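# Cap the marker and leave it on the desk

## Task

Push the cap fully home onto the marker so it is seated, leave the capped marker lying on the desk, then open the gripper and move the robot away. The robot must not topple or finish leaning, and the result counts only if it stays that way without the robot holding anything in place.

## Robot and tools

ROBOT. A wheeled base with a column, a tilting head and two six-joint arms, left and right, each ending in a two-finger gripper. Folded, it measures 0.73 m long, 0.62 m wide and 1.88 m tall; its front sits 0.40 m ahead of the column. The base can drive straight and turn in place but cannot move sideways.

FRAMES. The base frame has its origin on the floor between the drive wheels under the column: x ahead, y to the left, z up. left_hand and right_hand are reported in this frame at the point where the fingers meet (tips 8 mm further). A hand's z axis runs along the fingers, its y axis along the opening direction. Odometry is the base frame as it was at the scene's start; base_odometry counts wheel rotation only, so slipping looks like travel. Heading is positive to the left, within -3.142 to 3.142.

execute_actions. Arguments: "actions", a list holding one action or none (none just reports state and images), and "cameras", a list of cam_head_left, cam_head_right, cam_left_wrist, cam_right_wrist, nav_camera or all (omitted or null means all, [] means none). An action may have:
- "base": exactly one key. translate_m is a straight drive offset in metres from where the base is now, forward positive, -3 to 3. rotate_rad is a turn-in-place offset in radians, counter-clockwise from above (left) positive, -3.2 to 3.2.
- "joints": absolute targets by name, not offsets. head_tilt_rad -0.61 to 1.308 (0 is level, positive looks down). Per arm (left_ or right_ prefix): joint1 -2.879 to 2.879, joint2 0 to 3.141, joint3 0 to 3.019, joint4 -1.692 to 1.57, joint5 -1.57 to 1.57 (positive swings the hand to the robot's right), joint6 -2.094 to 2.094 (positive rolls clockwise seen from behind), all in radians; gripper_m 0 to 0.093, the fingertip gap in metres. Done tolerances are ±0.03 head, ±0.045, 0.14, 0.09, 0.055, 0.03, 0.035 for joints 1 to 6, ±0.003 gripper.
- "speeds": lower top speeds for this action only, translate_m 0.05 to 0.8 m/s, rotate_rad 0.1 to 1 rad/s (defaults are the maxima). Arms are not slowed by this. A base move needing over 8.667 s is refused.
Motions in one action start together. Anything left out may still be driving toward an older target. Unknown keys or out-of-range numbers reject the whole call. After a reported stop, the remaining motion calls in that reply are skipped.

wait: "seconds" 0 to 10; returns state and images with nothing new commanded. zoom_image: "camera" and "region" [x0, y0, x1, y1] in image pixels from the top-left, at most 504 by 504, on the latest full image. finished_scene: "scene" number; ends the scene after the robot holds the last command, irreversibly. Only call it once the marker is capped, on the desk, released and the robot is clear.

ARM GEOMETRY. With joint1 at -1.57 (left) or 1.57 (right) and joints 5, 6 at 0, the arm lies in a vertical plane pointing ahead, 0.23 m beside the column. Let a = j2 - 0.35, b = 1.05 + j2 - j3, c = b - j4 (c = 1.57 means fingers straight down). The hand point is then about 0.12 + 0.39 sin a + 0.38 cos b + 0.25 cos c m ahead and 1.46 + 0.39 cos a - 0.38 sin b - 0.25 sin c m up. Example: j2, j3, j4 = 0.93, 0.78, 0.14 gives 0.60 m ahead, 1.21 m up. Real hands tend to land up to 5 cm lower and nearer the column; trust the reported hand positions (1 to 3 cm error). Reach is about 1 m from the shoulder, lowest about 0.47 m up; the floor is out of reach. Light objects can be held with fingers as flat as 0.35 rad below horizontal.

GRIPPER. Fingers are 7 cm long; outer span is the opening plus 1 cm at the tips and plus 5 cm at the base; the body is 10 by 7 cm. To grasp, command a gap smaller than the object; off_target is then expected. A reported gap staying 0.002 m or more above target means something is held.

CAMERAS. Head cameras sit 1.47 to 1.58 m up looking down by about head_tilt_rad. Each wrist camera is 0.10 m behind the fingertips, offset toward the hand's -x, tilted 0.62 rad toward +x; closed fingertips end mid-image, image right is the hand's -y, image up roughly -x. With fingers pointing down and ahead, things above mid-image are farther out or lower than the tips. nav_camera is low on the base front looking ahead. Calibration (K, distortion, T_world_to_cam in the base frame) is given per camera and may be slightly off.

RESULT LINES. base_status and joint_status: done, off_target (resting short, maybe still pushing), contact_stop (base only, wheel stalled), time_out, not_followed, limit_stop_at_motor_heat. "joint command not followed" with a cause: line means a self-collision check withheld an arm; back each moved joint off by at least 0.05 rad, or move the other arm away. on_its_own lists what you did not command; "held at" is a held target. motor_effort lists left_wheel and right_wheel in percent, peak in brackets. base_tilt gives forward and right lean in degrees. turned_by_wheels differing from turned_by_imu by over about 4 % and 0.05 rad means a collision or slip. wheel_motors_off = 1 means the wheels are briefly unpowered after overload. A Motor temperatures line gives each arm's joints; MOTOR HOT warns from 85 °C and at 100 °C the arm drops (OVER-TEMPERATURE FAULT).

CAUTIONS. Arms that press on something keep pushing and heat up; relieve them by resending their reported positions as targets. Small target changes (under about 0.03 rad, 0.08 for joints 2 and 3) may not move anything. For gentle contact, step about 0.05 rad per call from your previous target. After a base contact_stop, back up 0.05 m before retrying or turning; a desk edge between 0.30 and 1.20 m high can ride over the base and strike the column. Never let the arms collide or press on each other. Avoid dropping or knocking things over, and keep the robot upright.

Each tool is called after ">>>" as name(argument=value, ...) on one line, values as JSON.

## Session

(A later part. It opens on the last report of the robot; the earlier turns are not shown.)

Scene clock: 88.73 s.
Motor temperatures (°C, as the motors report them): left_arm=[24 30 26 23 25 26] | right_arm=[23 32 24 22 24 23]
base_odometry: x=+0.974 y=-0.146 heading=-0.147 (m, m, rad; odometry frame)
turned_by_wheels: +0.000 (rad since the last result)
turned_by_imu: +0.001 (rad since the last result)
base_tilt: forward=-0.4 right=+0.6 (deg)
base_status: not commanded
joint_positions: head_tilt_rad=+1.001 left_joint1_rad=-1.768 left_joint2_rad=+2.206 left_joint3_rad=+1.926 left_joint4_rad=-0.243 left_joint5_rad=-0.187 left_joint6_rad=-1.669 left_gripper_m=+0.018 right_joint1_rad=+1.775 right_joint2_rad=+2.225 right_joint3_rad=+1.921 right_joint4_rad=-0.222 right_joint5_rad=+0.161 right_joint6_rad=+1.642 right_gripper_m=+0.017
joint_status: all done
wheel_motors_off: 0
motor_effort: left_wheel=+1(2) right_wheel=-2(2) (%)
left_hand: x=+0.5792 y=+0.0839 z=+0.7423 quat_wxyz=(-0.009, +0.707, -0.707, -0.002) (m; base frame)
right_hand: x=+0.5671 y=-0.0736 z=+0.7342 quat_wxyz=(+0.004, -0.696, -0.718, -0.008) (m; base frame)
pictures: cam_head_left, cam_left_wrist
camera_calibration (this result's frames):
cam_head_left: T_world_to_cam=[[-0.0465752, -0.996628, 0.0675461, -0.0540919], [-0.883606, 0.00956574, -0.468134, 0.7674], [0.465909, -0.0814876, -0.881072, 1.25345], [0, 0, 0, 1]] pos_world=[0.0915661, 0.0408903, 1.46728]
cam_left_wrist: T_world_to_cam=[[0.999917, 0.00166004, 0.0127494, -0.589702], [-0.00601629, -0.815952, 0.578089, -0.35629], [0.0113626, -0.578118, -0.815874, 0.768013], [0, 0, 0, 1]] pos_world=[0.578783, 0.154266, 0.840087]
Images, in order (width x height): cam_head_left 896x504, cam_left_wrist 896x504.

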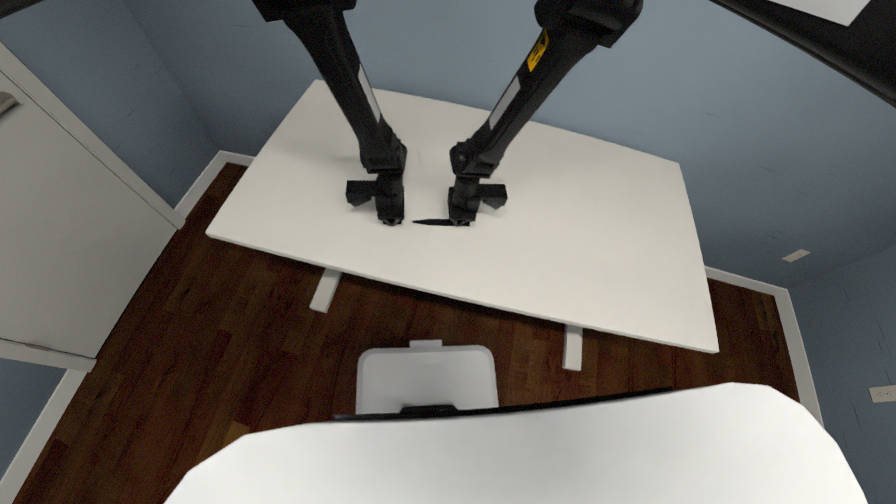

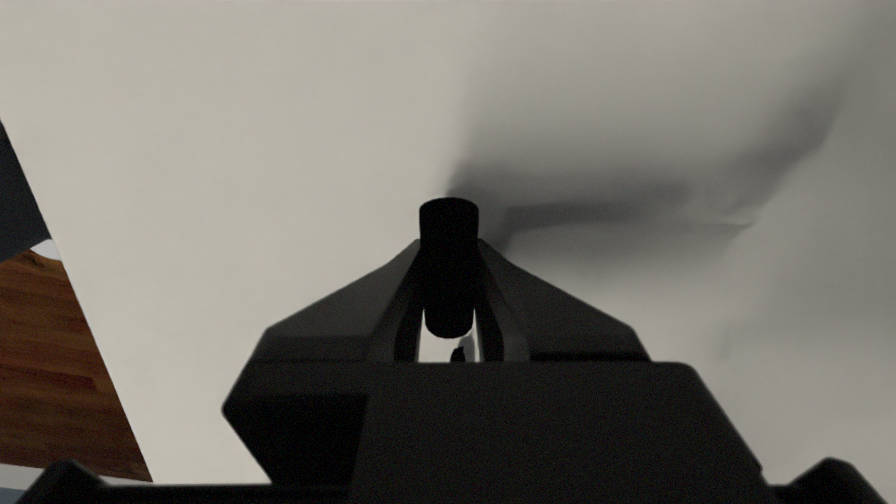

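>>> execute_actions(actions=[{"joints":{"right_joint6_rad":1.595}}], cameras=[])

>>> execute_actions(actions=[{"joints":{"right_gripper_m":0.045,"left_gripper_m":0.045}}], cameras=[])

>>> execute_actions(actions=[{"joints":{"right_joint1_rad":1.705,"right_joint5_rad":-0.12,"right_joint6_rad":1.58,"left_joint1_rad":-1.705,"left_joint5_rad":0.12,"left_joint6_rad":-1.63}}], cameras=["cam_left_wrist","cam_right_wrist"])

Scene clock: 98.63 s.
Motor temperatures (°C, as the motors report them): left_arm=[24 30 26 23 25 26] | right_arm=[23 31 24 22 24 23]
base_odometry: x=+0.974 y=-0.146 heading=-0.147 (m, m, rad; odometry frame)
turned_by_wheels: +0.000 (rad since the last result)
turned_by_imu: +0.001 (rad since the last result)
base_tilt: forward=-0.3 right=+0.6 (deg)
base_status: not commanded
joint_positions: head_tilt_rad=+1.001 left_joint1_rad=-1.768 left_joint2_rad=+2.206 left_joint3_rad=+1.926 left_joint4_rad=-0.243 left_joint5_rad=-0.187 left_joint6_rad=-1.669 left_gripper_m=+0.018 right_joint1_rad=+1.775 right_joint2_rad=+2.225 right_joint3_rad=+1.921 right_joint4_rad=-0.222 right_joint5_rad=+0.161 right_joint6_rad=+1.603 right_gripper_m=+0.017
joint_status: all done
wheel_motors_off: 0
motor_effort: left_wheel=+1(1) right_wheel=-1(2) (%)
left_hand: x=+0.5792 y=+0.0839 z=+0.7423 quat_wxyz=(-0.009, +0.707, -0.707, -0.002) (m; base frame)
right_hand: x=+0.5671 y=-0.0736 z=+0.7342 quat_wxyz=(+0.004, -0.682, -0.731, -0.008) (m; base frame)
pictures: none
No camera images: the call's "cameras" was empty. Leave "cameras" out to get every camera's image.

Scene clock: 99.20 s.
Motor temperatures (°C, as the motors report them): left_arm=[24 30 26 23 25 26] | right_arm=[23 31 24 22 24 23]
base_odometry: x=+0.974 y=-0.146 heading=-0.147 (m, m, rad; odometry frame)
turned_by_wheels: +0.000 (rad since the last result)
turned_by_imu: +0.000 (rad since the last result)
base_tilt: forward=-0.5 right=+0.6 (deg)
base_status: not commanded
joint_positions: head_tilt_rad=+1.001 left_joint1_rad=-1.768 left_joint2_rad=+2.206 left_joint3_rad=+1.926 left_joint4_rad=-0.243 left_joint5_rad=-0.187 left_joint6_rad=-1.669 left_gripper_m=+0.045 right_joint1_rad=+1.775 right_joint2_rad=+2.225 right_joint3_rad=+1.921 right_joint4_rad=-0.222 right_joint5_rad=+0.161 right_joint6_rad=+1.603 right_gripper_m=+0.045
joint_status: all done
wheel_motors_off: 0
motor_effort: left_wheel=+1(1) right_wheel=-2(2) (%)
left_hand: x=+0.5792 y=+0.0839 z=+0.7423 quat_wxyz=(-0.009, +0.707, -0.707, -0.002) (m; base frame)
right_hand: x=+0.5671 y=-0.0736 z=+0.7342 quat_wxyz=(+0.004, -0.682, -0.731, -0.008) (m; base frame)
pictures: none
No camera images: the call's "cameras" was empty. Leave "cameras" out to get every camera's image.

Scene clock: 100.20 s.
Motor temperatures (°C, as the motors report them): left_arm=[24 30 26 23 25 26] | right_arm=[23 31 24 22 24 23]
base_odometry: x=+0.974 y=-0.146 heading=-0.147 (m, m, rad; odometry frame)
turned_by_wheels: +0.000 (rad since the last result)
turned_by_imu: +0.000 (rad since the last result)
base_tilt: forward=-0.4 right=+0.8 (deg)
base_status: not commanded
joint_positions: head_tilt_rad=+1.001 left_joint1_rad=-1.697 left_joint2_rad=+2.206 left_joint3_rad=+1.926 left_joint4_rad=-0.243 left_joint5_rad=+0.117 left_joint6_rad=-1.636 left_gripper_m=+0.045 right_joint1_rad=+1.696 right_joint2_rad=+2.225 right_joint3_rad=+1.921 right_joint4_rad=-0.222 right_joint5_rad=-0.118 right_joint6_rad=+1.591 right_gripper_m=+0.045
joint_status: all done
wheel_motors_off: 0
motor_effort: left_wheel=+1(1) right_wheel=-2(2) (%)
left_hand: x=+0.5798 y=+0.0935 z=+0.7395 quat_wxyz=(+0.084, +0.703, -0.702, +0.076) (m; base frame)
right_hand: x=+0.5688 y=-0.0951 z=+0.7304 quat_wxyz=(+0.083, -0.688, -0.717, -0.077) (m; base frame)
pictures: cam_left_wrist, cam_right_wrist
camera_calibration (this result's frames):
cam_left_wrist: T_world_to_cam=[[0.999954, 0.00311377, -0.00904518, -0.57432], [0.00888333, -0.653073, 0.757243, -0.503136], [-0.00354928, -0.757288, -0.653071, 0.676232], [0, 0, 0, 1]] pos_world=[0.581163, 0.185306, 0.817429]
cam_right_wrist: T_world_to_cam=[[-0.99898, -0.0451452, -0.000287901, 0.563851], [-0.0296983, 0.652339, 0.757345, -0.467927], [-0.0340027, 0.756581, -0.653015, 0.691652], [0, 0, 0, 1]] pos_world=[0.572898, -0.192588, 0.806204]
Images, in order (width x height): cam_left_wrist 896x504, cam_right_wrist 896x504.

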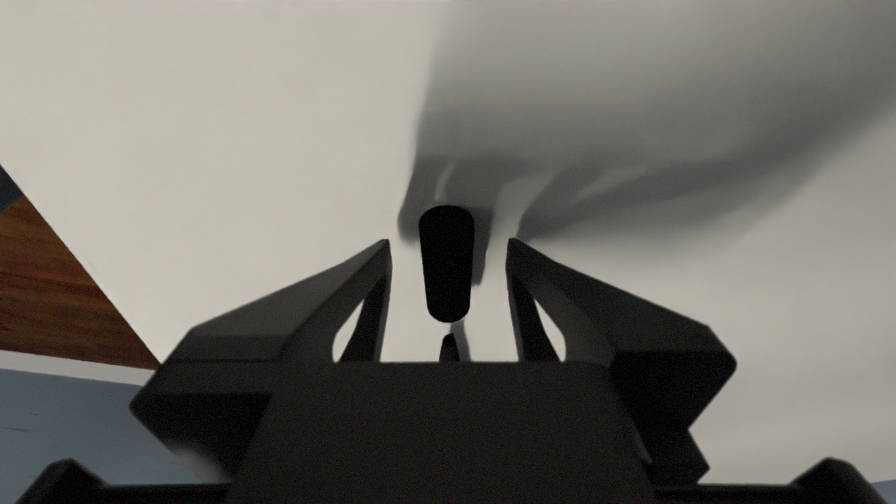

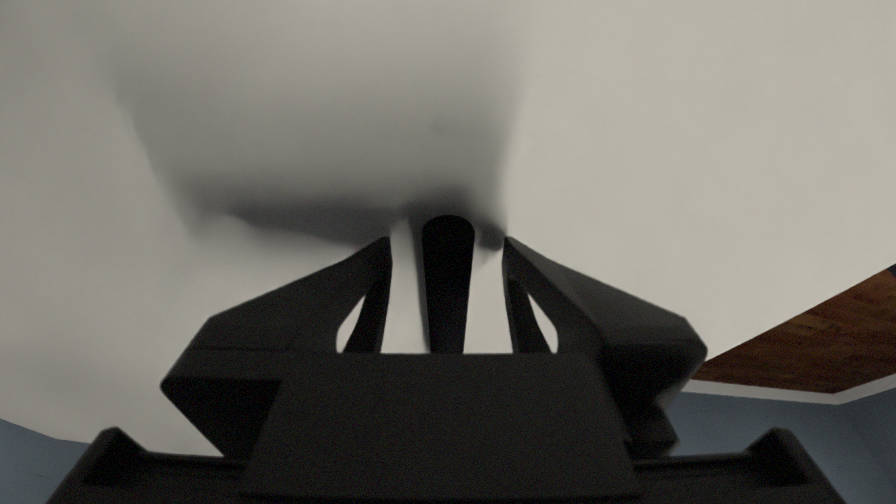

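>>> execute_actions(actions=[{"joints":{"right_joint5_rad":-0.18,"left_joint5_rad":0.16,"right_joint2_rad":2.26,"left_joint2_rad":2.245,"left_joint3_rad":1.95,"right_joint3_rad":1.94}}], cameras=[])

>>> execute_actions(actions=[{"joints":{"right_gripper_m":0,"left_gripper_m":0}}], cameras=["cam_left_wrist","cam_right_wrist"])

>>> execute_actions(actions=[{"joints":{"right_joint1_rad":1.73,"right_joint5_rad":-0.16}}], cameras=["cam_left_wrist","cam_head_left"])

>>> zoom_image(camera="cam_head_left", region=[360,180,500,260])

Scene clock: 109.57 s.
Motor temperatures (°C, as the motors report them): left_arm=[24 30 26 23 25 26] | right_arm=[23 31 24 22 24 23]
base_odometry: x=+0.974 y=-0.146 heading=-0.147 (m, m, rad; odometry frame)
turned_by_wheels: +0.000 (rad since the last result)
turned_by_imu: +0.001 (rad since the last result)
base_tilt: forward=-0.4 right=+0.8 (deg)
base_status: not commanded
joint_positions: head_tilt_rad=+1.001 left_joint1_rad=-1.697 left_joint2_rad=+2.227 left_joint3_rad=+1.940 left_joint4_rad=-0.243 left_joint5_rad=+0.158 left_joint6_rad=-1.636 left_gripper_m=+0.045 right_joint1_rad=+1.696 right_joint2_rad=+2.237 right_joint3_rad=+1.926 right_joint4_rad=-0.222 right_joint5_rad=-0.179 right_joint6_rad=+1.591 right_gripper_m=+0.045
joint_status: all done
wheel_motors_off: 0
motor_effort: left_wheel=+2(2) right_wheel=-1(2) (%)
left_hand: x=+0.5731 y=+0.0863 z=+0.7330 quat_wxyz=(+0.101, +0.702, -0.700, +0.087) (m; base frame)
right_hand: x=+0.5617 y=-0.0848 z=+0.7278 quat_wxyz=(+0.108, -0.685, -0.714, -0.094) (m; base frame)
pictures: none
No camera images: the call's "cameras" was empty. Leave "cameras" out to get every camera's image.

Scene clock: 110.13 s.
Motor temperatures (°C, as the motors report them): left_arm=[24 30 26 23 25 26] | right_arm=[23 31 24 22 24 23]
base_odometry: x=+0.974 y=-0.146 heading=-0.147 (m, m, rad; odometry frame)
turned_by_wheels: +0.000 (rad since the last result)
turned_by_imu: +0.000 (rad since the last result)
base_tilt: forward=-0.3 right=+0.6 (deg)
base_status: not commanded
joint_positions: head_tilt_rad=+1.001 left_joint1_rad=-1.697 left_joint2_rad=+2.227 left_joint3_rad=+1.940 left_joint4_rad=-0.243 left_joint5_rad=+0.158 left_joint6_rad=-1.636 left_gripper_m=+0.018 right_joint1_rad=+1.696 right_joint2_rad=+2.237 right_joint3_rad=+1.926 right_joint4_rad=-0.222 right_joint5_rad=-0.179 right_joint6_rad=+1.591 right_gripper_m=+0.018
joint_status: left_gripper_m off_target (ended at +0.018, target +0.000); right_gripper_m off_target (ended at +0.018, target +0.000)
wheel_motors_off: 0
motor_effort: left_wheel=+1(1) right_wheel=-2(2) (%)
left_hand: x=+0.5731 y=+0.0863 z=+0.7330 quat_wxyz=(+0.101, +0.702, -0.700, +0.087) (m; base frame)
right_hand: x=+0.5617 y=-0.0848 z=+0.7278 quat_wxyz=(+0.108, -0.685, -0.714, -0.095) (m; base frame)
pictures: cam_left_wrist, cam_right_wrist
camera_calibration (this result's frames):
cam_left_wrist: T_world_to_cam=[[0.999834, 0.00185282, -0.0181432, -0.560736], [0.0153547, -0.622322, 0.782611, -0.527878], [-0.0098409, -0.782759, -0.622247, 0.649751], [0, 0, 0, 1]] pos_world=[0.575143, 0.181127, 0.807255]
cam_right_wrist: T_world_to_cam=[[-0.998882, -0.0464765, 0.00863873, 0.550578], [-0.0212864, 0.60538, 0.795652, -0.509486], [-0.0422088, 0.794578, -0.605693, 0.655333], [0, 0, 0, 1]] pos_world=[0.566779, -0.186692, 0.797548]
Images, in order (width x height): cam_left_wrist 896x504, cam_right_wrist 896x504.

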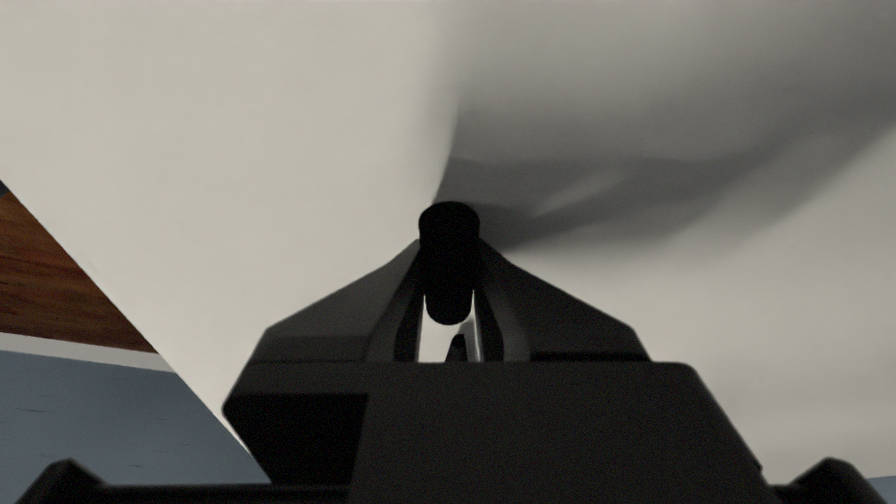

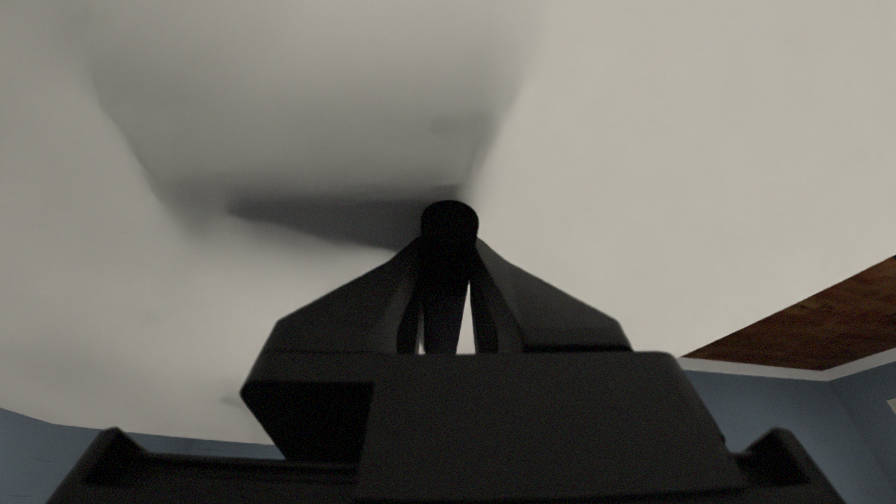

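Scene clock: 110.87 s.
Motor temperatures (°C, as the motors report them): left_arm=[24 30 26 23 25 26] | right_arm=[23 31 24 22 24 23]
base_odometry: x=+0.974 y=-0.146 heading=-0.147 (m, m, rad; odometry frame)
turned_by_wheels: +0.000 (rad since the last result)
turned_by_imu: +0.000 (rad since the last result)
base_tilt: forward=-0.3 right=+0.6 (deg)
base_status: not commanded
joint_positions: head_tilt_rad=+1.001 left_joint1_rad=-1.697 left_joint2_rad=+2.227 left_joint3_rad=+1.940 left_joint4_rad=-0.243 left_joint5_rad=+0.158 left_joint6_rad=-1.636 left_gripper_m=+0.018 right_joint1_rad=+1.728 right_joint2_rad=+2.240 right_joint3_rad=+1.926 right_joint4_rad=-0.222 right_joint5_rad=-0.162 right_joint6_rad=+1.591 right_gripper_m=+0.018
joint_status: all done
wheel_motors_off: 0
motor_effort: left_wheel=+2(1) right_wheel=-2(2) (%)
left_hand: x=+0.5731 y=+0.0863 z=+0.7330 quat_wxyz=(+0.101, +0.702, -0.700, +0.087) (m; base frame)
right_hand: x=+0.5572 y=-0.0601 z=+0.7298 quat_wxyz=(+0.112, -0.679, -0.719, -0.097) (m; base frame)
pictures: cam_head_left, cam_left_wrist
camera_calibration (this result's frames):
cam_head_left: T_world_to_cam=[[-0.0465752, -0.996628, 0.0675461, -0.0540919], [-0.883606, 0.00956574, -0.468134, 0.7674], [0.465909, -0.0814876, -0.881072, 1.25345], [0, 0, 0, 1]] pos_world=[0.0915661, 0.0408903, 1.46728]
cam_left_wrist: T_world_to_cam=[[0.999834, 0.00185282, -0.0181432, -0.560736], [0.0153547, -0.622322, 0.782611, -0.527878], [-0.0098409, -0.782759, -0.622247, 0.649751], [0, 0, 0, 1]] pos_world=[0.575143, 0.181127, 0.807255]
Images, in order (width x height): cam_head_left 896x504, cam_left_wrist 896x504.

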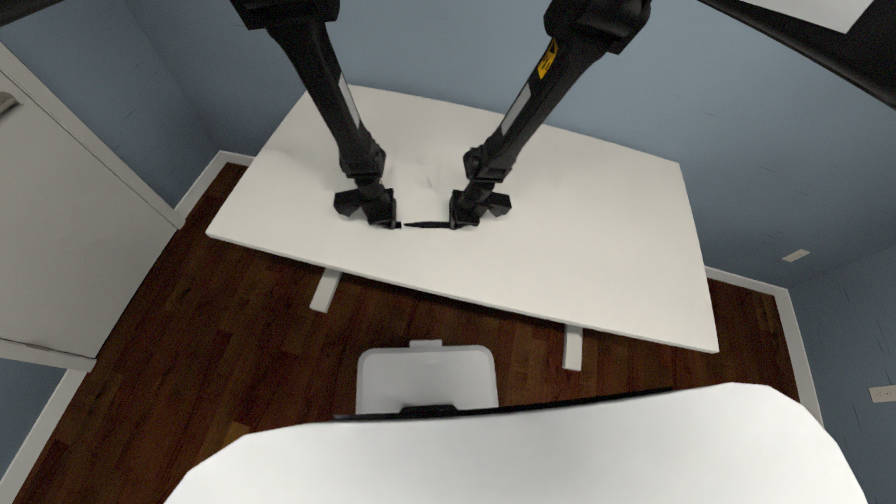

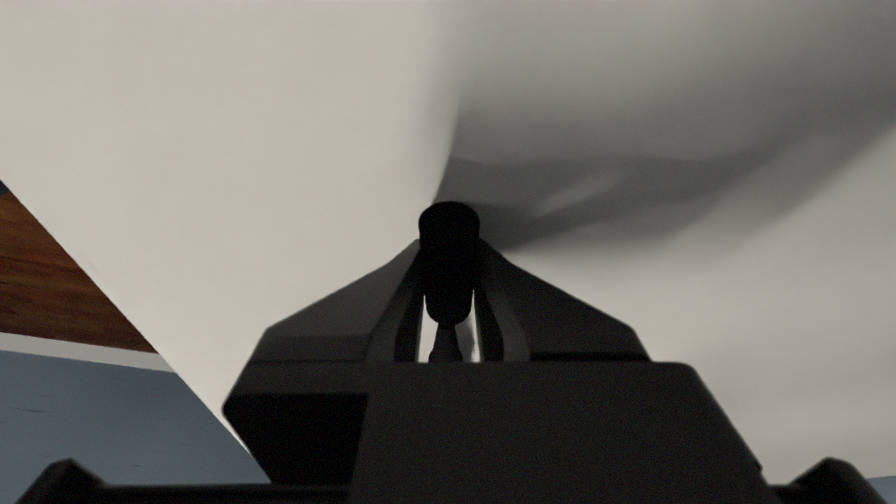

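Region (360, 180, 500, 260) of cam_head_left's 896x504 image, scaled by 3.600, with more detail than that image has; it fills the top 288 rows of this view, and the rest is white.

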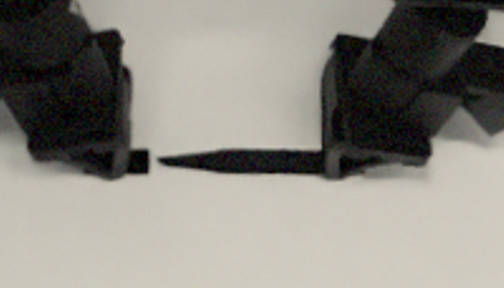

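Centered. Advance the cap.

>>> execute_actions(actions=[{"joints":{"left_joint1_rad":-1.735,"left_joint5_rad":0.14,"left_joint6_rad":-1.66}}], cameras=["cam_left_wrist","cam_head_left"])

>>> zoom_image(camera="cam_head_left", region=[360,180,500,260])

Scene clock: 117.07 s.
Motor temperatures (°C, as the motors report them): left_arm=[24 30 26 23 25 26] | right_arm=[23 31 24 22 24 23]
base_odometry: x=+0.974 y=-0.146 heading=-0.147 (m, m, rad; odometry frame)
turned_by_wheels: +0.000 (rad since the last result)
turned_by_imu: +0.001 (rad since the last result)
base_tilt: forward=-0.4 right=+0.6 (deg)
base_status: not commanded
joint_positions: head_tilt_rad=+1.001 left_joint1_rad=-1.733 left_joint2_rad=+2.227 left_joint3_rad=+1.940 left_joint4_rad=-0.243 left_joint5_rad=+0.142 left_joint6_rad=-1.654 left_gripper_m=+0.018 right_joint1_rad=+1.728 right_joint2_rad=+2.240 right_joint3_rad=+1.926 right_joint4_rad=-0.222 right_joint5_rad=-0.162 right_joint6_rad=+1.591 right_gripper_m=+0.018
joint_status: all done
wheel_motors_off: 0
motor_effort: left_wheel=+1(1) right_wheel=-2(2) (%)
left_hand: x=+0.5702 y=+0.0576 z=+0.7369 quat_wxyz=(+0.108, +0.701, -0.699, +0.091) (m; base frame)
right_hand: x=+0.5572 y=-0.0601 z=+0.7298 quat_wxyz=(+0.112, -0.679, -0.719, -0.097) (m; base frame)
pictures: cam_head_left, cam_left_wrist
camera_calibration (this result's frames):
cam_head_left: T_world_to_cam=[[-0.0465752, -0.996628, 0.0675461, -0.0540919], [-0.883606, 0.00956574, -0.468134, 0.7674], [0.465909, -0.0814876, -0.881072, 1.25345], [0, 0, 0, 1]] pos_world=[0.0915661, 0.0408903, 1.46728]
cam_left_wrist: T_world_to_cam=[[0.999752, 0.000794658, -0.0222547, -0.55464], [0.0181111, -0.610497, 0.791811, -0.557702], [-0.0129572, -0.792018, -0.61036, 0.623255], [0, 0, 0, 1]] pos_world=[0.572678, 0.153595, 0.809662]
Images, in order (width x height): cam_head_left 896x504, cam_left_wrist 896x504.

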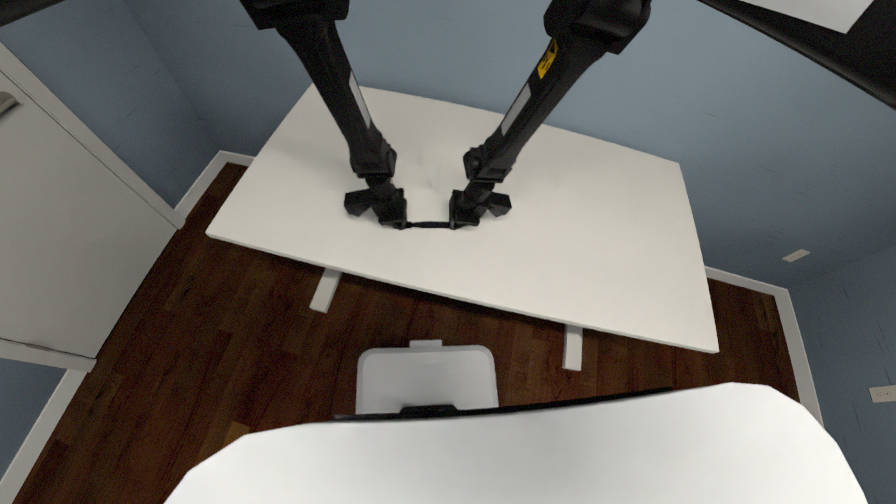

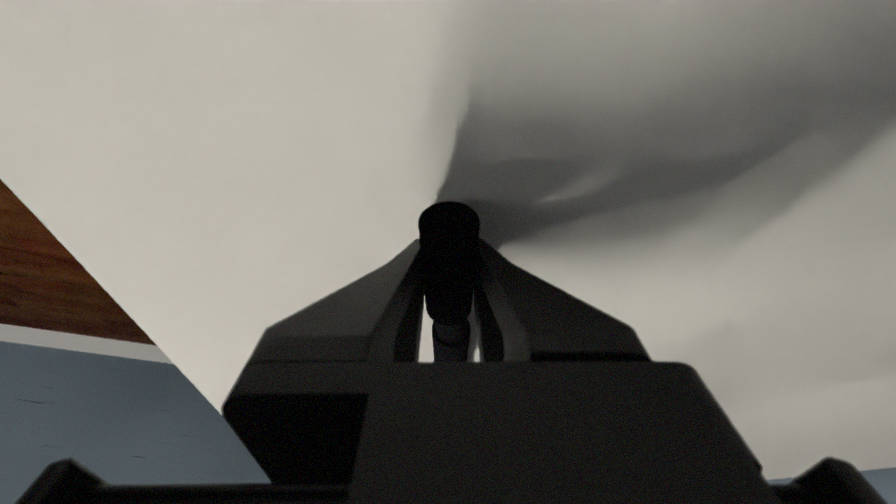

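Region (360, 180, 500, 260) of cam_head_left's 896x504 image, scaled by 3.600, with more detail than that image has; it fills the top 288 rows of this view, and the rest is white.

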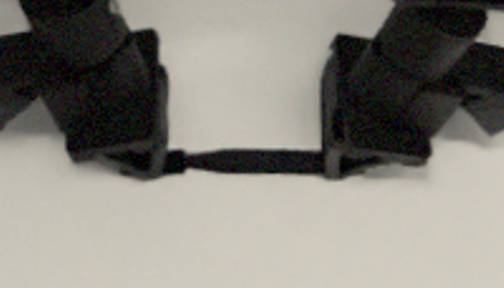

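>>> execute_actions(actions=[{"joints":{"left_joint1_rad":-1.76,"right_joint1_rad":1.76,"right_joint6_rad":1.64}}], cameras=["cam_left_wrist"])

>>> execute_actions(actions=[{"joints":{"left_joint1_rad":-1.805,"right_joint1_rad":1.805,"left_joint5_rad":0.18,"right_joint5_rad":-0.2}}], cameras=["cam_left_wrist","cam_right_wrist","cam_head_left"])

>>> zoom_image(camera="cam_head_left", region=[390,205,470,245])

>>> zoom_image(camera="cam_right_wrist", region=[410,290,490,360])

Scene clock: 129.73 s.
Motor temperatures (°C, as the motors report them): left_arm=[24 30 26 23 25 26] | right_arm=[23 31 24 22 24 23]
base_odometry: x=+0.974 y=-0.146 heading=-0.147 (m, m, rad; odometry frame)
turned_by_wheels: +0.000 (rad since the last result)
turned_by_imu: +0.001 (rad since the last result)
base_tilt: forward=-0.3 right=+0.6 (deg)
base_status: not commanded
joint_positions: head_tilt_rad=+1.001 left_joint1_rad=-1.743 left_joint2_rad=+2.227 left_joint3_rad=+1.941 left_joint4_rad=-0.243 left_joint5_rad=+0.136 left_joint6_rad=-1.654 left_gripper_m=+0.018 right_joint1_rad=+1.747 right_joint2_rad=+2.243 right_joint3_rad=+1.926 right_joint4_rad=-0.222 right_joint5_rad=-0.157 right_joint6_rad=+1.627 right_gripper_m=+0.018
joint_status: all done
wheel_motors_off: 0
motor_effort: left_wheel=+1(1) right_wheel=-2(2) (%)
left_hand: x=+0.5702 y=+0.0503 z=+0.7381 quat_wxyz=(+0.108, +0.699, -0.701, +0.092) (m; base frame)
right_hand: x=+0.5533 y=-0.0440 z=+0.7311 quat_wxyz=(+0.120, -0.687, -0.710, -0.097) (m; base frame)
pictures: cam_left_wrist
camera_calibration (this result's frames):
cam_left_wrist: T_world_to_cam=[[0.99978, -0.00385776, -0.0206097, -0.555574], [0.0140027, -0.60877, 0.793223, -0.561921], [-0.0156067, -0.793337, -0.608582, 0.618473], [0, 0, 0, 1]] pos_world=[0.572973, 0.146434, 0.81067]
Images, in order (width x height): cam_left_wrist 896x504.

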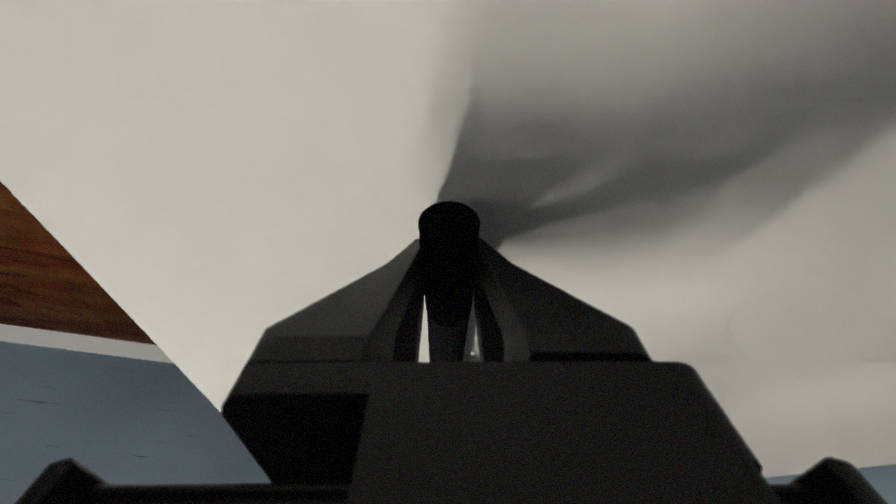

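Scene clock: 131.40 s.
Motor temperatures (°C, as the motors report them): left_arm=[25 30 26 23 25 26] | right_arm=[23 31 24 22 24 23]
base_odometry: x=+0.974 y=-0.146 heading=-0.147 (m, m, rad; odometry frame)
turned_by_wheels: +0.000 (rad since the last result)
turned_by_imu: +0.001 (rad since the last result)
base_tilt: forward=-0.4 right=+0.5 (deg)
base_status: not commanded
joint_positions: head_tilt_rad=+1.001 left_joint1_rad=-1.743 left_joint2_rad=+2.227 left_joint3_rad=+1.941 left_joint4_rad=-0.243 left_joint5_rad=+0.154 left_joint6_rad=-1.654 left_gripper_m=+0.018 right_joint1_rad=+1.747 right_joint2_rad=+2.243 right_joint3_rad=+1.926 right_joint4_rad=-0.222 right_joint5_rad=-0.173 right_joint6_rad=+1.627 right_gripper_m=+0.018
joint_status: left_joint1_rad time_out (moved +0.000 of -0.062); right_joint1_rad time_out (moved +0.000 of +0.058); the others done
wheel_motors_off: 0
on_its_own: left_joint1_rad reads -1.743 and still pushes toward -1.805 since a time_out; right_joint1_rad reads +1.747 and still pushes toward +1.805 since a time_out
motor_effort: left_wheel=+1(1) right_wheel=-2(2) (%)
left_hand: x=+0.5699 y=+0.0470 z=+0.7391 quat_wxyz=(+0.115, +0.698, -0.700, +0.098) (m; base frame)
right_hand: x=+0.5531 y=-0.0414 z=+0.7320 quat_wxyz=(+0.126, -0.686, -0.709, -0.103) (m; base frame)
pictures: cam_head_left, cam_left_wrist, cam_right_wrist
camera_calibration (this result's frames):
cam_head_left: T_world_to_cam=[[-0.0465752, -0.996628, 0.0675461, -0.0540919], [-0.883606, 0.00956574, -0.468134, 0.7674], [0.465909, -0.0814876, -0.881072, 1.25345], [0, 0, 0, 1]] pos_world=[0.0915661, 0.0408903, 1.46728]
cam_left_wrist: T_world_to_cam=[[0.999746, -0.00444983, -0.0220846, -0.554141], [0.0151188, -0.594243, 0.804144, -0.574052], [-0.0167019, -0.804273, -0.594025, 0.606834], [0, 0, 0, 1]] pos_world=[0.572814, 0.144468, 0.809857]
cam_right_wrist: T_world_to_cam=[[-0.998954, -0.0392878, 0.0233989, 0.533522], [-0.00348541, 0.575628, 0.817705, -0.566514], [-0.0455948, 0.816768, -0.575162, 0.603431], [0, 0, 0, 1]] pos_world=[0.558503, -0.145801, 0.797828]
Images, in order (width x height): cam_head_left 896x504, cam_left_wrist 896x504, cam_right_wrist 896x504.

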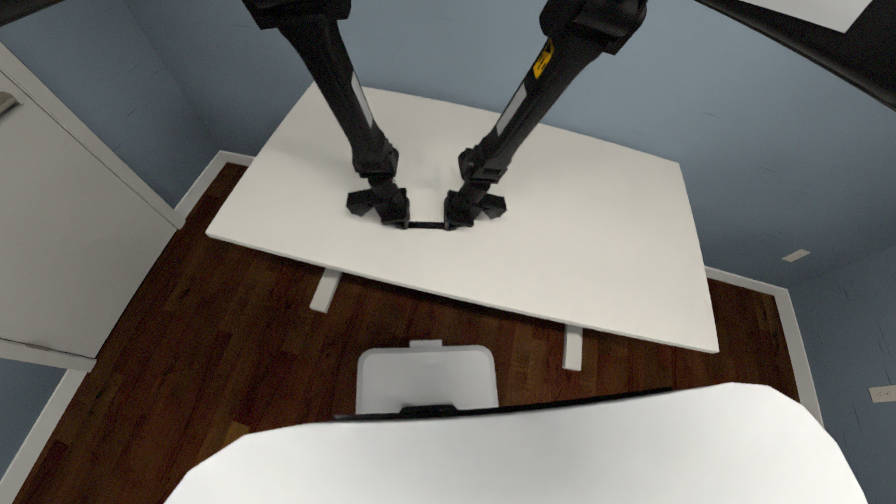

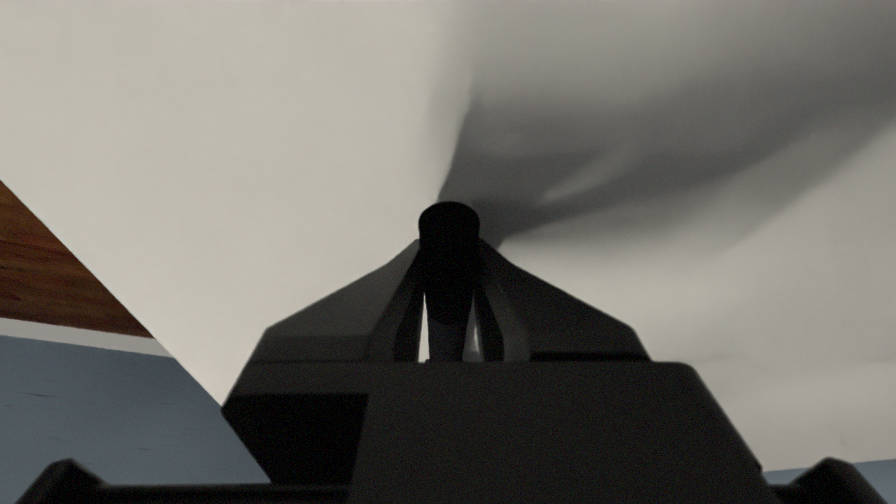

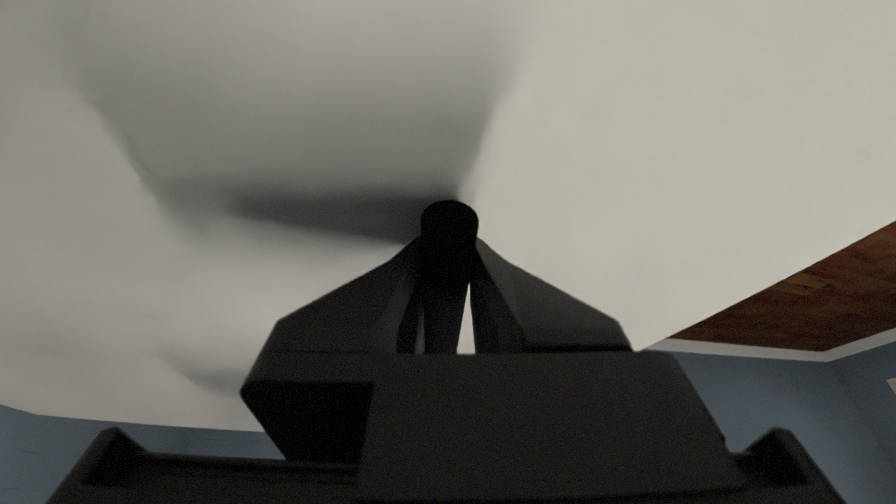

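Region (390, 205, 470, 245) of cam_head_left's 896x504 image, scaled by 6.300, with more detail than that image has.

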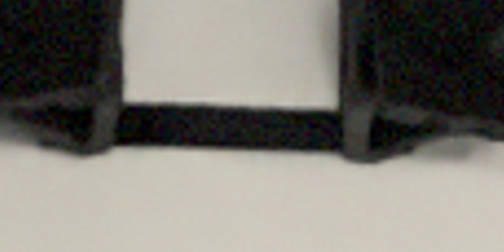

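Region (410, 290, 490, 360) of cam_right_wrist's 896x504 image, scaled by 6.300, with more detail than that image has; it fills the top 441 rows of this view, and the rest is white.

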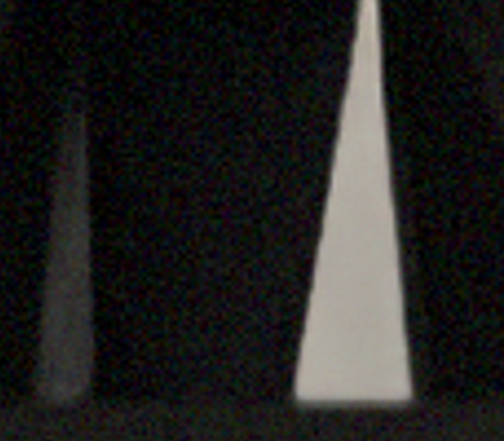

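>>> execute_actions(actions=[{"joints":{"left_joint1_rad":-1.815,"right_joint1_rad":1.815,"left_joint5_rad":0.22,"right_joint5_rad":-0.24}}], cameras=["cam_left_wrist"])

>>> zoom_image(camera="cam_left_wrist", region=[410,295,490,365])

Scene clock: 138.70 s.
Motor temperatures (°C, as the motors report them): left_arm=[25 30 26 23 26 26] | right_arm=[24 31 24 22 25 23]
base_odometry: x=+0.974 y=-0.146 heading=-0.147 (m, m, rad; odometry frame)
turned_by_wheels: +0.000 (rad since the last result)
turned_by_imu: +0.001 (rad since the last result)
base_tilt: forward=-0.3 right=+0.7 (deg)
base_status: not commanded
joint_positions: head_tilt_rad=+1.001 left_joint1_rad=-1.741 left_joint2_rad=+2.227 left_joint3_rad=+1.941 left_joint4_rad=-0.243 left_joint5_rad=+0.185 left_joint6_rad=-1.654 left_gripper_m=+0.018 right_joint1_rad=+1.738 right_joint2_rad=+2.244 right_joint3_rad=+1.926 right_joint4_rad=-0.222 right_joint5_rad=-0.204 right_joint6_rad=+1.627 right_gripper_m=+0.018
joint_status: left_joint1_rad time_out (moved +0.002 of -0.072); left_joint5_rad time_out (moved +0.031 of +0.066); right_joint1_rad time_out (moved -0.008 of +0.068); right_joint5_rad time_out (moved -0.031 of -0.067)
wheel_motors_off: 0
on_its_own: left_joint1_rad reads -1.741 and still pushes toward -1.815 since a time_out; left_joint5_rad reads +0.185 and still pushes toward +0.220 since a time_out; right_joint1_rad reads +1.738 and still pushes toward +1.815 since a time_out; right_joint5_rad reads -0.204 and still pushes toward -0.240 since a time_out
motor_effort: left_wheel=+1(1) right_wheel=-2(2) (%)
left_hand: x=+0.5697 y=+0.0440 z=+0.7404 quat_wxyz=(+0.126, +0.697, -0.698, +0.107) (m; base frame)
right_hand: x=+0.5529 y=-0.0440 z=+0.7320 quat_wxyz=(+0.134, -0.687, -0.706, -0.110) (m; base frame)
pictures: cam_left_wrist
camera_calibration (this result's frames):
cam_left_wrist: T_world_to_cam=[[0.999689, -0.00399862, -0.0246203, -0.552006], [0.0179334, -0.57082, 0.820879, -0.59193], [-0.0173361, -0.821066, -0.570571, 0.588889], [0, 0, 0, 1]] pos_world=[0.572658, 0.143424, 0.808316]
Images, in order (width x height): cam_left_wrist 896x504.

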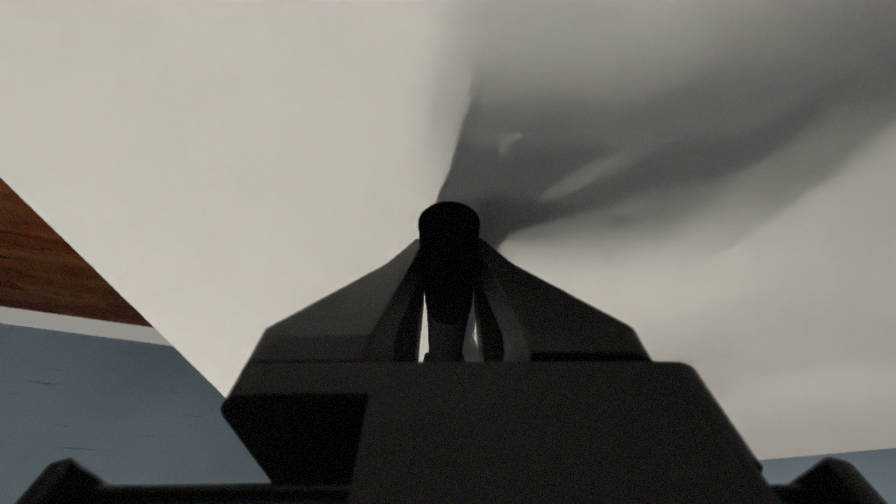

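Region (410, 295, 490, 365) of cam_left_wrist's 896x504 image, scaled by 6.300, with more detail than that image has; it fills the top 441 rows of this view, and the rest is white.

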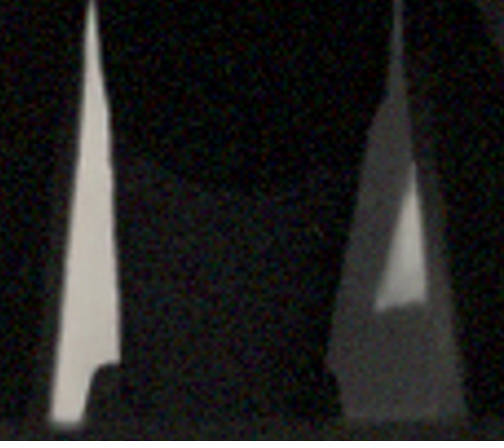

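Bottomed out. Release and check length.

>>> execute_actions(actions=[{"joints":{"left_joint1_rad":-1.735,"right_joint1_rad":1.735,"left_joint5_rad":0.185,"right_joint5_rad":-0.204}}], cameras=[])

>>> execute_actions(actions=[{"joints":{"left_gripper_m":0.06,"right_gripper_m":0.06}}], cameras=[])

>>> execute_actions(actions=[{"joints":{"left_joint1_rad":-1.57,"right_joint1_rad":1.62,"left_joint2_rad":1.9,"left_joint3_rad":1.6,"right_joint2_rad":1.95,"right_joint3_rad":1.62,"left_joint5_rad":0}}], cameras=["cam_right_wrist","cam_head_left"])

>>> zoom_image(camera="cam_head_left", region=[390,205,470,245])

Scene clock: 146.67 s.
Motor temperatures (°C, as the motors report them): left_arm=[25 30 26 23 27 26] | right_arm=[24 32 24 22 26 23]
base_odometry: x=+0.974 y=-0.146 heading=-0.147 (m, m, rad; odometry frame)
turned_by_wheels: +0.000 (rad since the last result)
turned_by_imu: +0.001 (rad since the last result)
base_tilt: forward=-0.3 right=+0.6 (deg)
base_status: not commanded
joint_positions: head_tilt_rad=+1.001 left_joint1_rad=-1.738 left_joint2_rad=+2.227 left_joint3_rad=+1.941 left_joint4_rad=-0.243 left_joint5_rad=+0.180 left_joint6_rad=-1.654 left_gripper_m=+0.018 right_joint1_rad=+1.737 right_joint2_rad=+2.244 right_joint3_rad=+1.926 right_joint4_rad=-0.222 right_joint5_rad=-0.198 right_joint6_rad=+1.627 right_gripper_m=+0.018
joint_status: all done
wheel_motors_off: 0
motor_effort: left_wheel=+1(1) right_wheel=-2(2) (%)
left_hand: x=+0.5700 y=+0.0472 z=+0.7397 quat_wxyz=(+0.123, +0.698, -0.698, +0.104) (m; base frame)
right_hand: x=+0.5532 y=-0.0465 z=+0.7314 quat_wxyz=(+0.132, -0.687, -0.706, -0.107) (m; base frame)
pictures: none
No camera images: the call's "cameras" was empty. Leave "cameras" out to get every camera's image.

Scene clock: 147.30 s.
Motor temperatures (°C, as the motors report them): left_arm=[25 30 26 23 27 26] | right_arm=[24 32 24 22 26 23]
base_odometry: x=+0.974 y=-0.146 heading=-0.147 (m, m, rad; odometry frame)
turned_by_wheels: +0.000 (rad since the last result)
turned_by_imu: +0.000 (rad since the last result)
base_tilt: forward=-0.4 right=+0.7 (deg)
base_status: not commanded
joint_positions: head_tilt_rad=+1.001 left_joint1_rad=-1.738 left_joint2_rad=+2.227 left_joint3_rad=+1.941 left_joint4_rad=-0.243 left_joint5_rad=+0.182 left_joint6_rad=-1.654 left_gripper_m=+0.060 right_joint1_rad=+1.737 right_joint2_rad=+2.244 right_joint3_rad=+1.926 right_joint4_rad=-0.222 right_joint5_rad=-0.202 right_joint6_rad=+1.627 right_gripper_m=+0.060
joint_status: all done
wheel_motors_off: 0
motor_effort: left_wheel=+1(2) right_wheel=-2(2) (%)
left_hand: x=+0.5699 y=+0.0467 z=+0.7398 quat_wxyz=(+0.124, +0.697, -0.698, +0.105) (m; base frame)
right_hand: x=+0.5531 y=-0.0459 z=+0.7316 quat_wxyz=(+0.133, -0.687, -0.706, -0.109) (m; base frame)
pictures: none
No camera images: the call's "cameras" was empty. Leave "cameras" out to get every camera's image.

Scene clock: 148.67 s.
Motor temperatures (°C, as the motors report them): left_arm=[25 30 26 23 26 26] | right_arm=[24 32 24 22 25 23]
base_odometry: x=+0.974 y=-0.146 heading=-0.147 (m, m, rad; odometry frame)
turned_by_wheels: +0.000 (rad since the last result)
turned_by_imu: +0.000 (rad since the last result)
base_tilt: forward=-0.4 right=+0.5 (deg)
base_status: not commanded
joint_positions: head_tilt_rad=+1.001 left_joint1_rad=-1.575 left_joint2_rad=+1.882 left_joint3_rad=+1.601 left_joint4_rad=-0.244 left_joint5_rad=-0.002 left_joint6_rad=-1.654 left_gripper_m=+0.060 right_joint1_rad=+1.622 right_joint2_rad=+1.932 right_joint3_rad=+1.627 right_joint4_rad=-0.222 right_joint5_rad=-0.203 right_joint6_rad=+1.627 right_gripper_m=+0.060
joint_status: all done
wheel_motors_off: 0
motor_effort: left_wheel=+2(2) right_wheel=-2(2) (%)
left_hand: x=+0.5997 y=+0.2213 z=+0.8531 quat_wxyz=(+0.001, +0.735, -0.678, +0.000) (m; base frame)
right_hand: x=+0.5892 y=-0.1505 z=+0.8375 quat_wxyz=(+0.092, -0.713, -0.691, -0.082) (m; base frame)
pictures: cam_head_left, cam_right_wrist
camera_calibration (this result's frames):
cam_head_left: T_world_to_cam=[[-0.0465752, -0.996628, 0.0675461, -0.0540919], [-0.883606, 0.00956574, -0.468134, 0.7674], [0.465909, -0.0814876, -0.881072, 1.25345], [0, 0, 0, 1]] pos_world=[0.0915661, 0.0408903, 1.46728]
cam_right_wrist: T_world_to_cam=[[-0.999556, 0.0267205, 0.0132035, 0.581649], [0.0272059, 0.637066, 0.770329, -0.559077], [0.0121721, 0.770346, -0.63751, 0.766112], [0, 0, 0, 1]] pos_world=[0.587276, -0.249545, 0.911397]
Images, in order (width x height): cam_head_left 896x504, cam_right_wrist 896x504.

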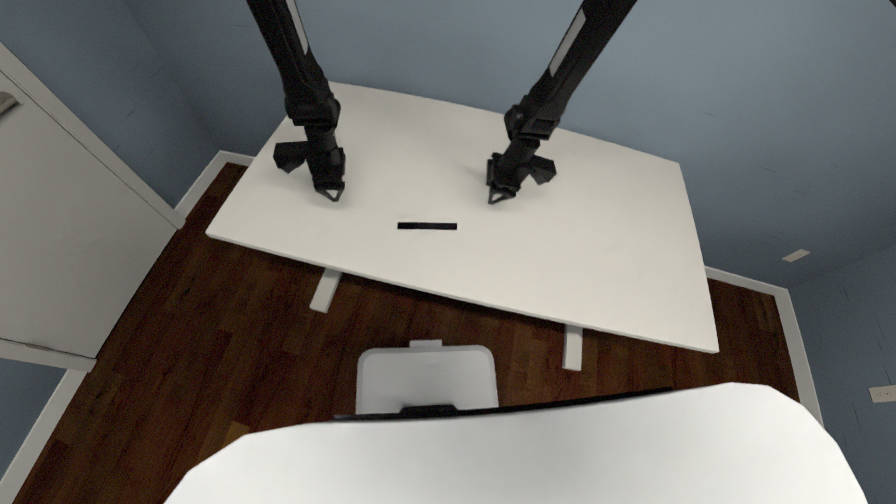

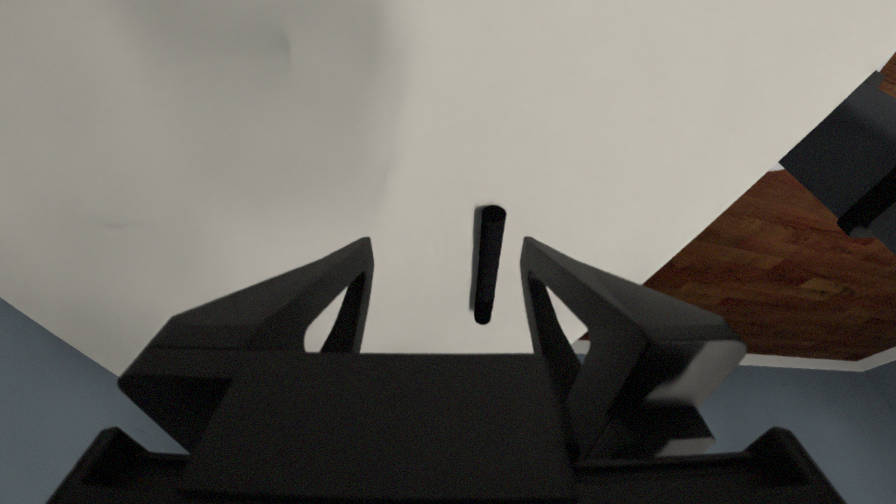

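Region (390, 205, 470, 245) of cam_head_left's 896x504 image, scaled by 6.300, with more detail than that image has.

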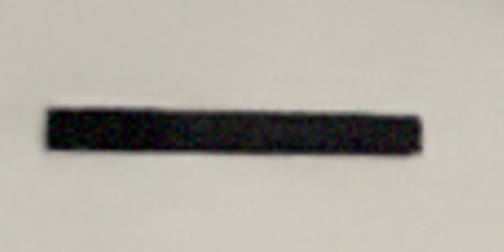

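>>> execute_actions(actions=[{"base":{"translate_m":-0.3}}], cameras=[])

>>> finished_scene(scene=2)

Scene clock: 153.63 s.
Motor temperatures (°C, as the motors report them): left_arm=[25 30 26 23 26 26] | right_arm=[24 32 24 22 25 23]
base_odometry: x=+0.678 y=-0.102 heading=-0.146 (m, m, rad; odometry frame)
turned_by_wheels: +0.001 (rad since the last result)
turned_by_imu: +0.003 (rad since the last result)
base_tilt: forward=-0.3 right=+0.6 (deg)
base_status: done
joint_positions: head_tilt_rad=+1.001 left_joint1_rad=-1.575 left_joint2_rad=+1.887 left_joint3_rad=+1.594 left_joint4_rad=-0.244 left_joint5_rad=-0.002 left_joint6_rad=-1.654 left_gripper_m=+0.060 right_joint1_rad=+1.622 right_joint2_rad=+1.939 right_joint3_rad=+1.620 right_joint4_rad=-0.222 right_joint5_rad=-0.203 right_joint6_rad=+1.627 right_gripper_m=+0.060
joint_status: not commanded
wheel_motors_off: 0
motor_effort: left_wheel=-1(41) right_wheel=-2(38) (%)
left_hand: x=+0.5923 y=+0.2213 z=+0.8500 quat_wxyz=(+0.005, +0.735, -0.678, -0.004) (m; base frame)
right_hand: x=+0.5805 y=-0.1505 z=+0.8337 quat_wxyz=(+0.096, -0.713, -0.690, -0.077) (m; base frame)
pictures: none
No camera images: the call's "cameras" was empty. Leave "cameras" out to get every camera's image.

The scene is finished: the task was done.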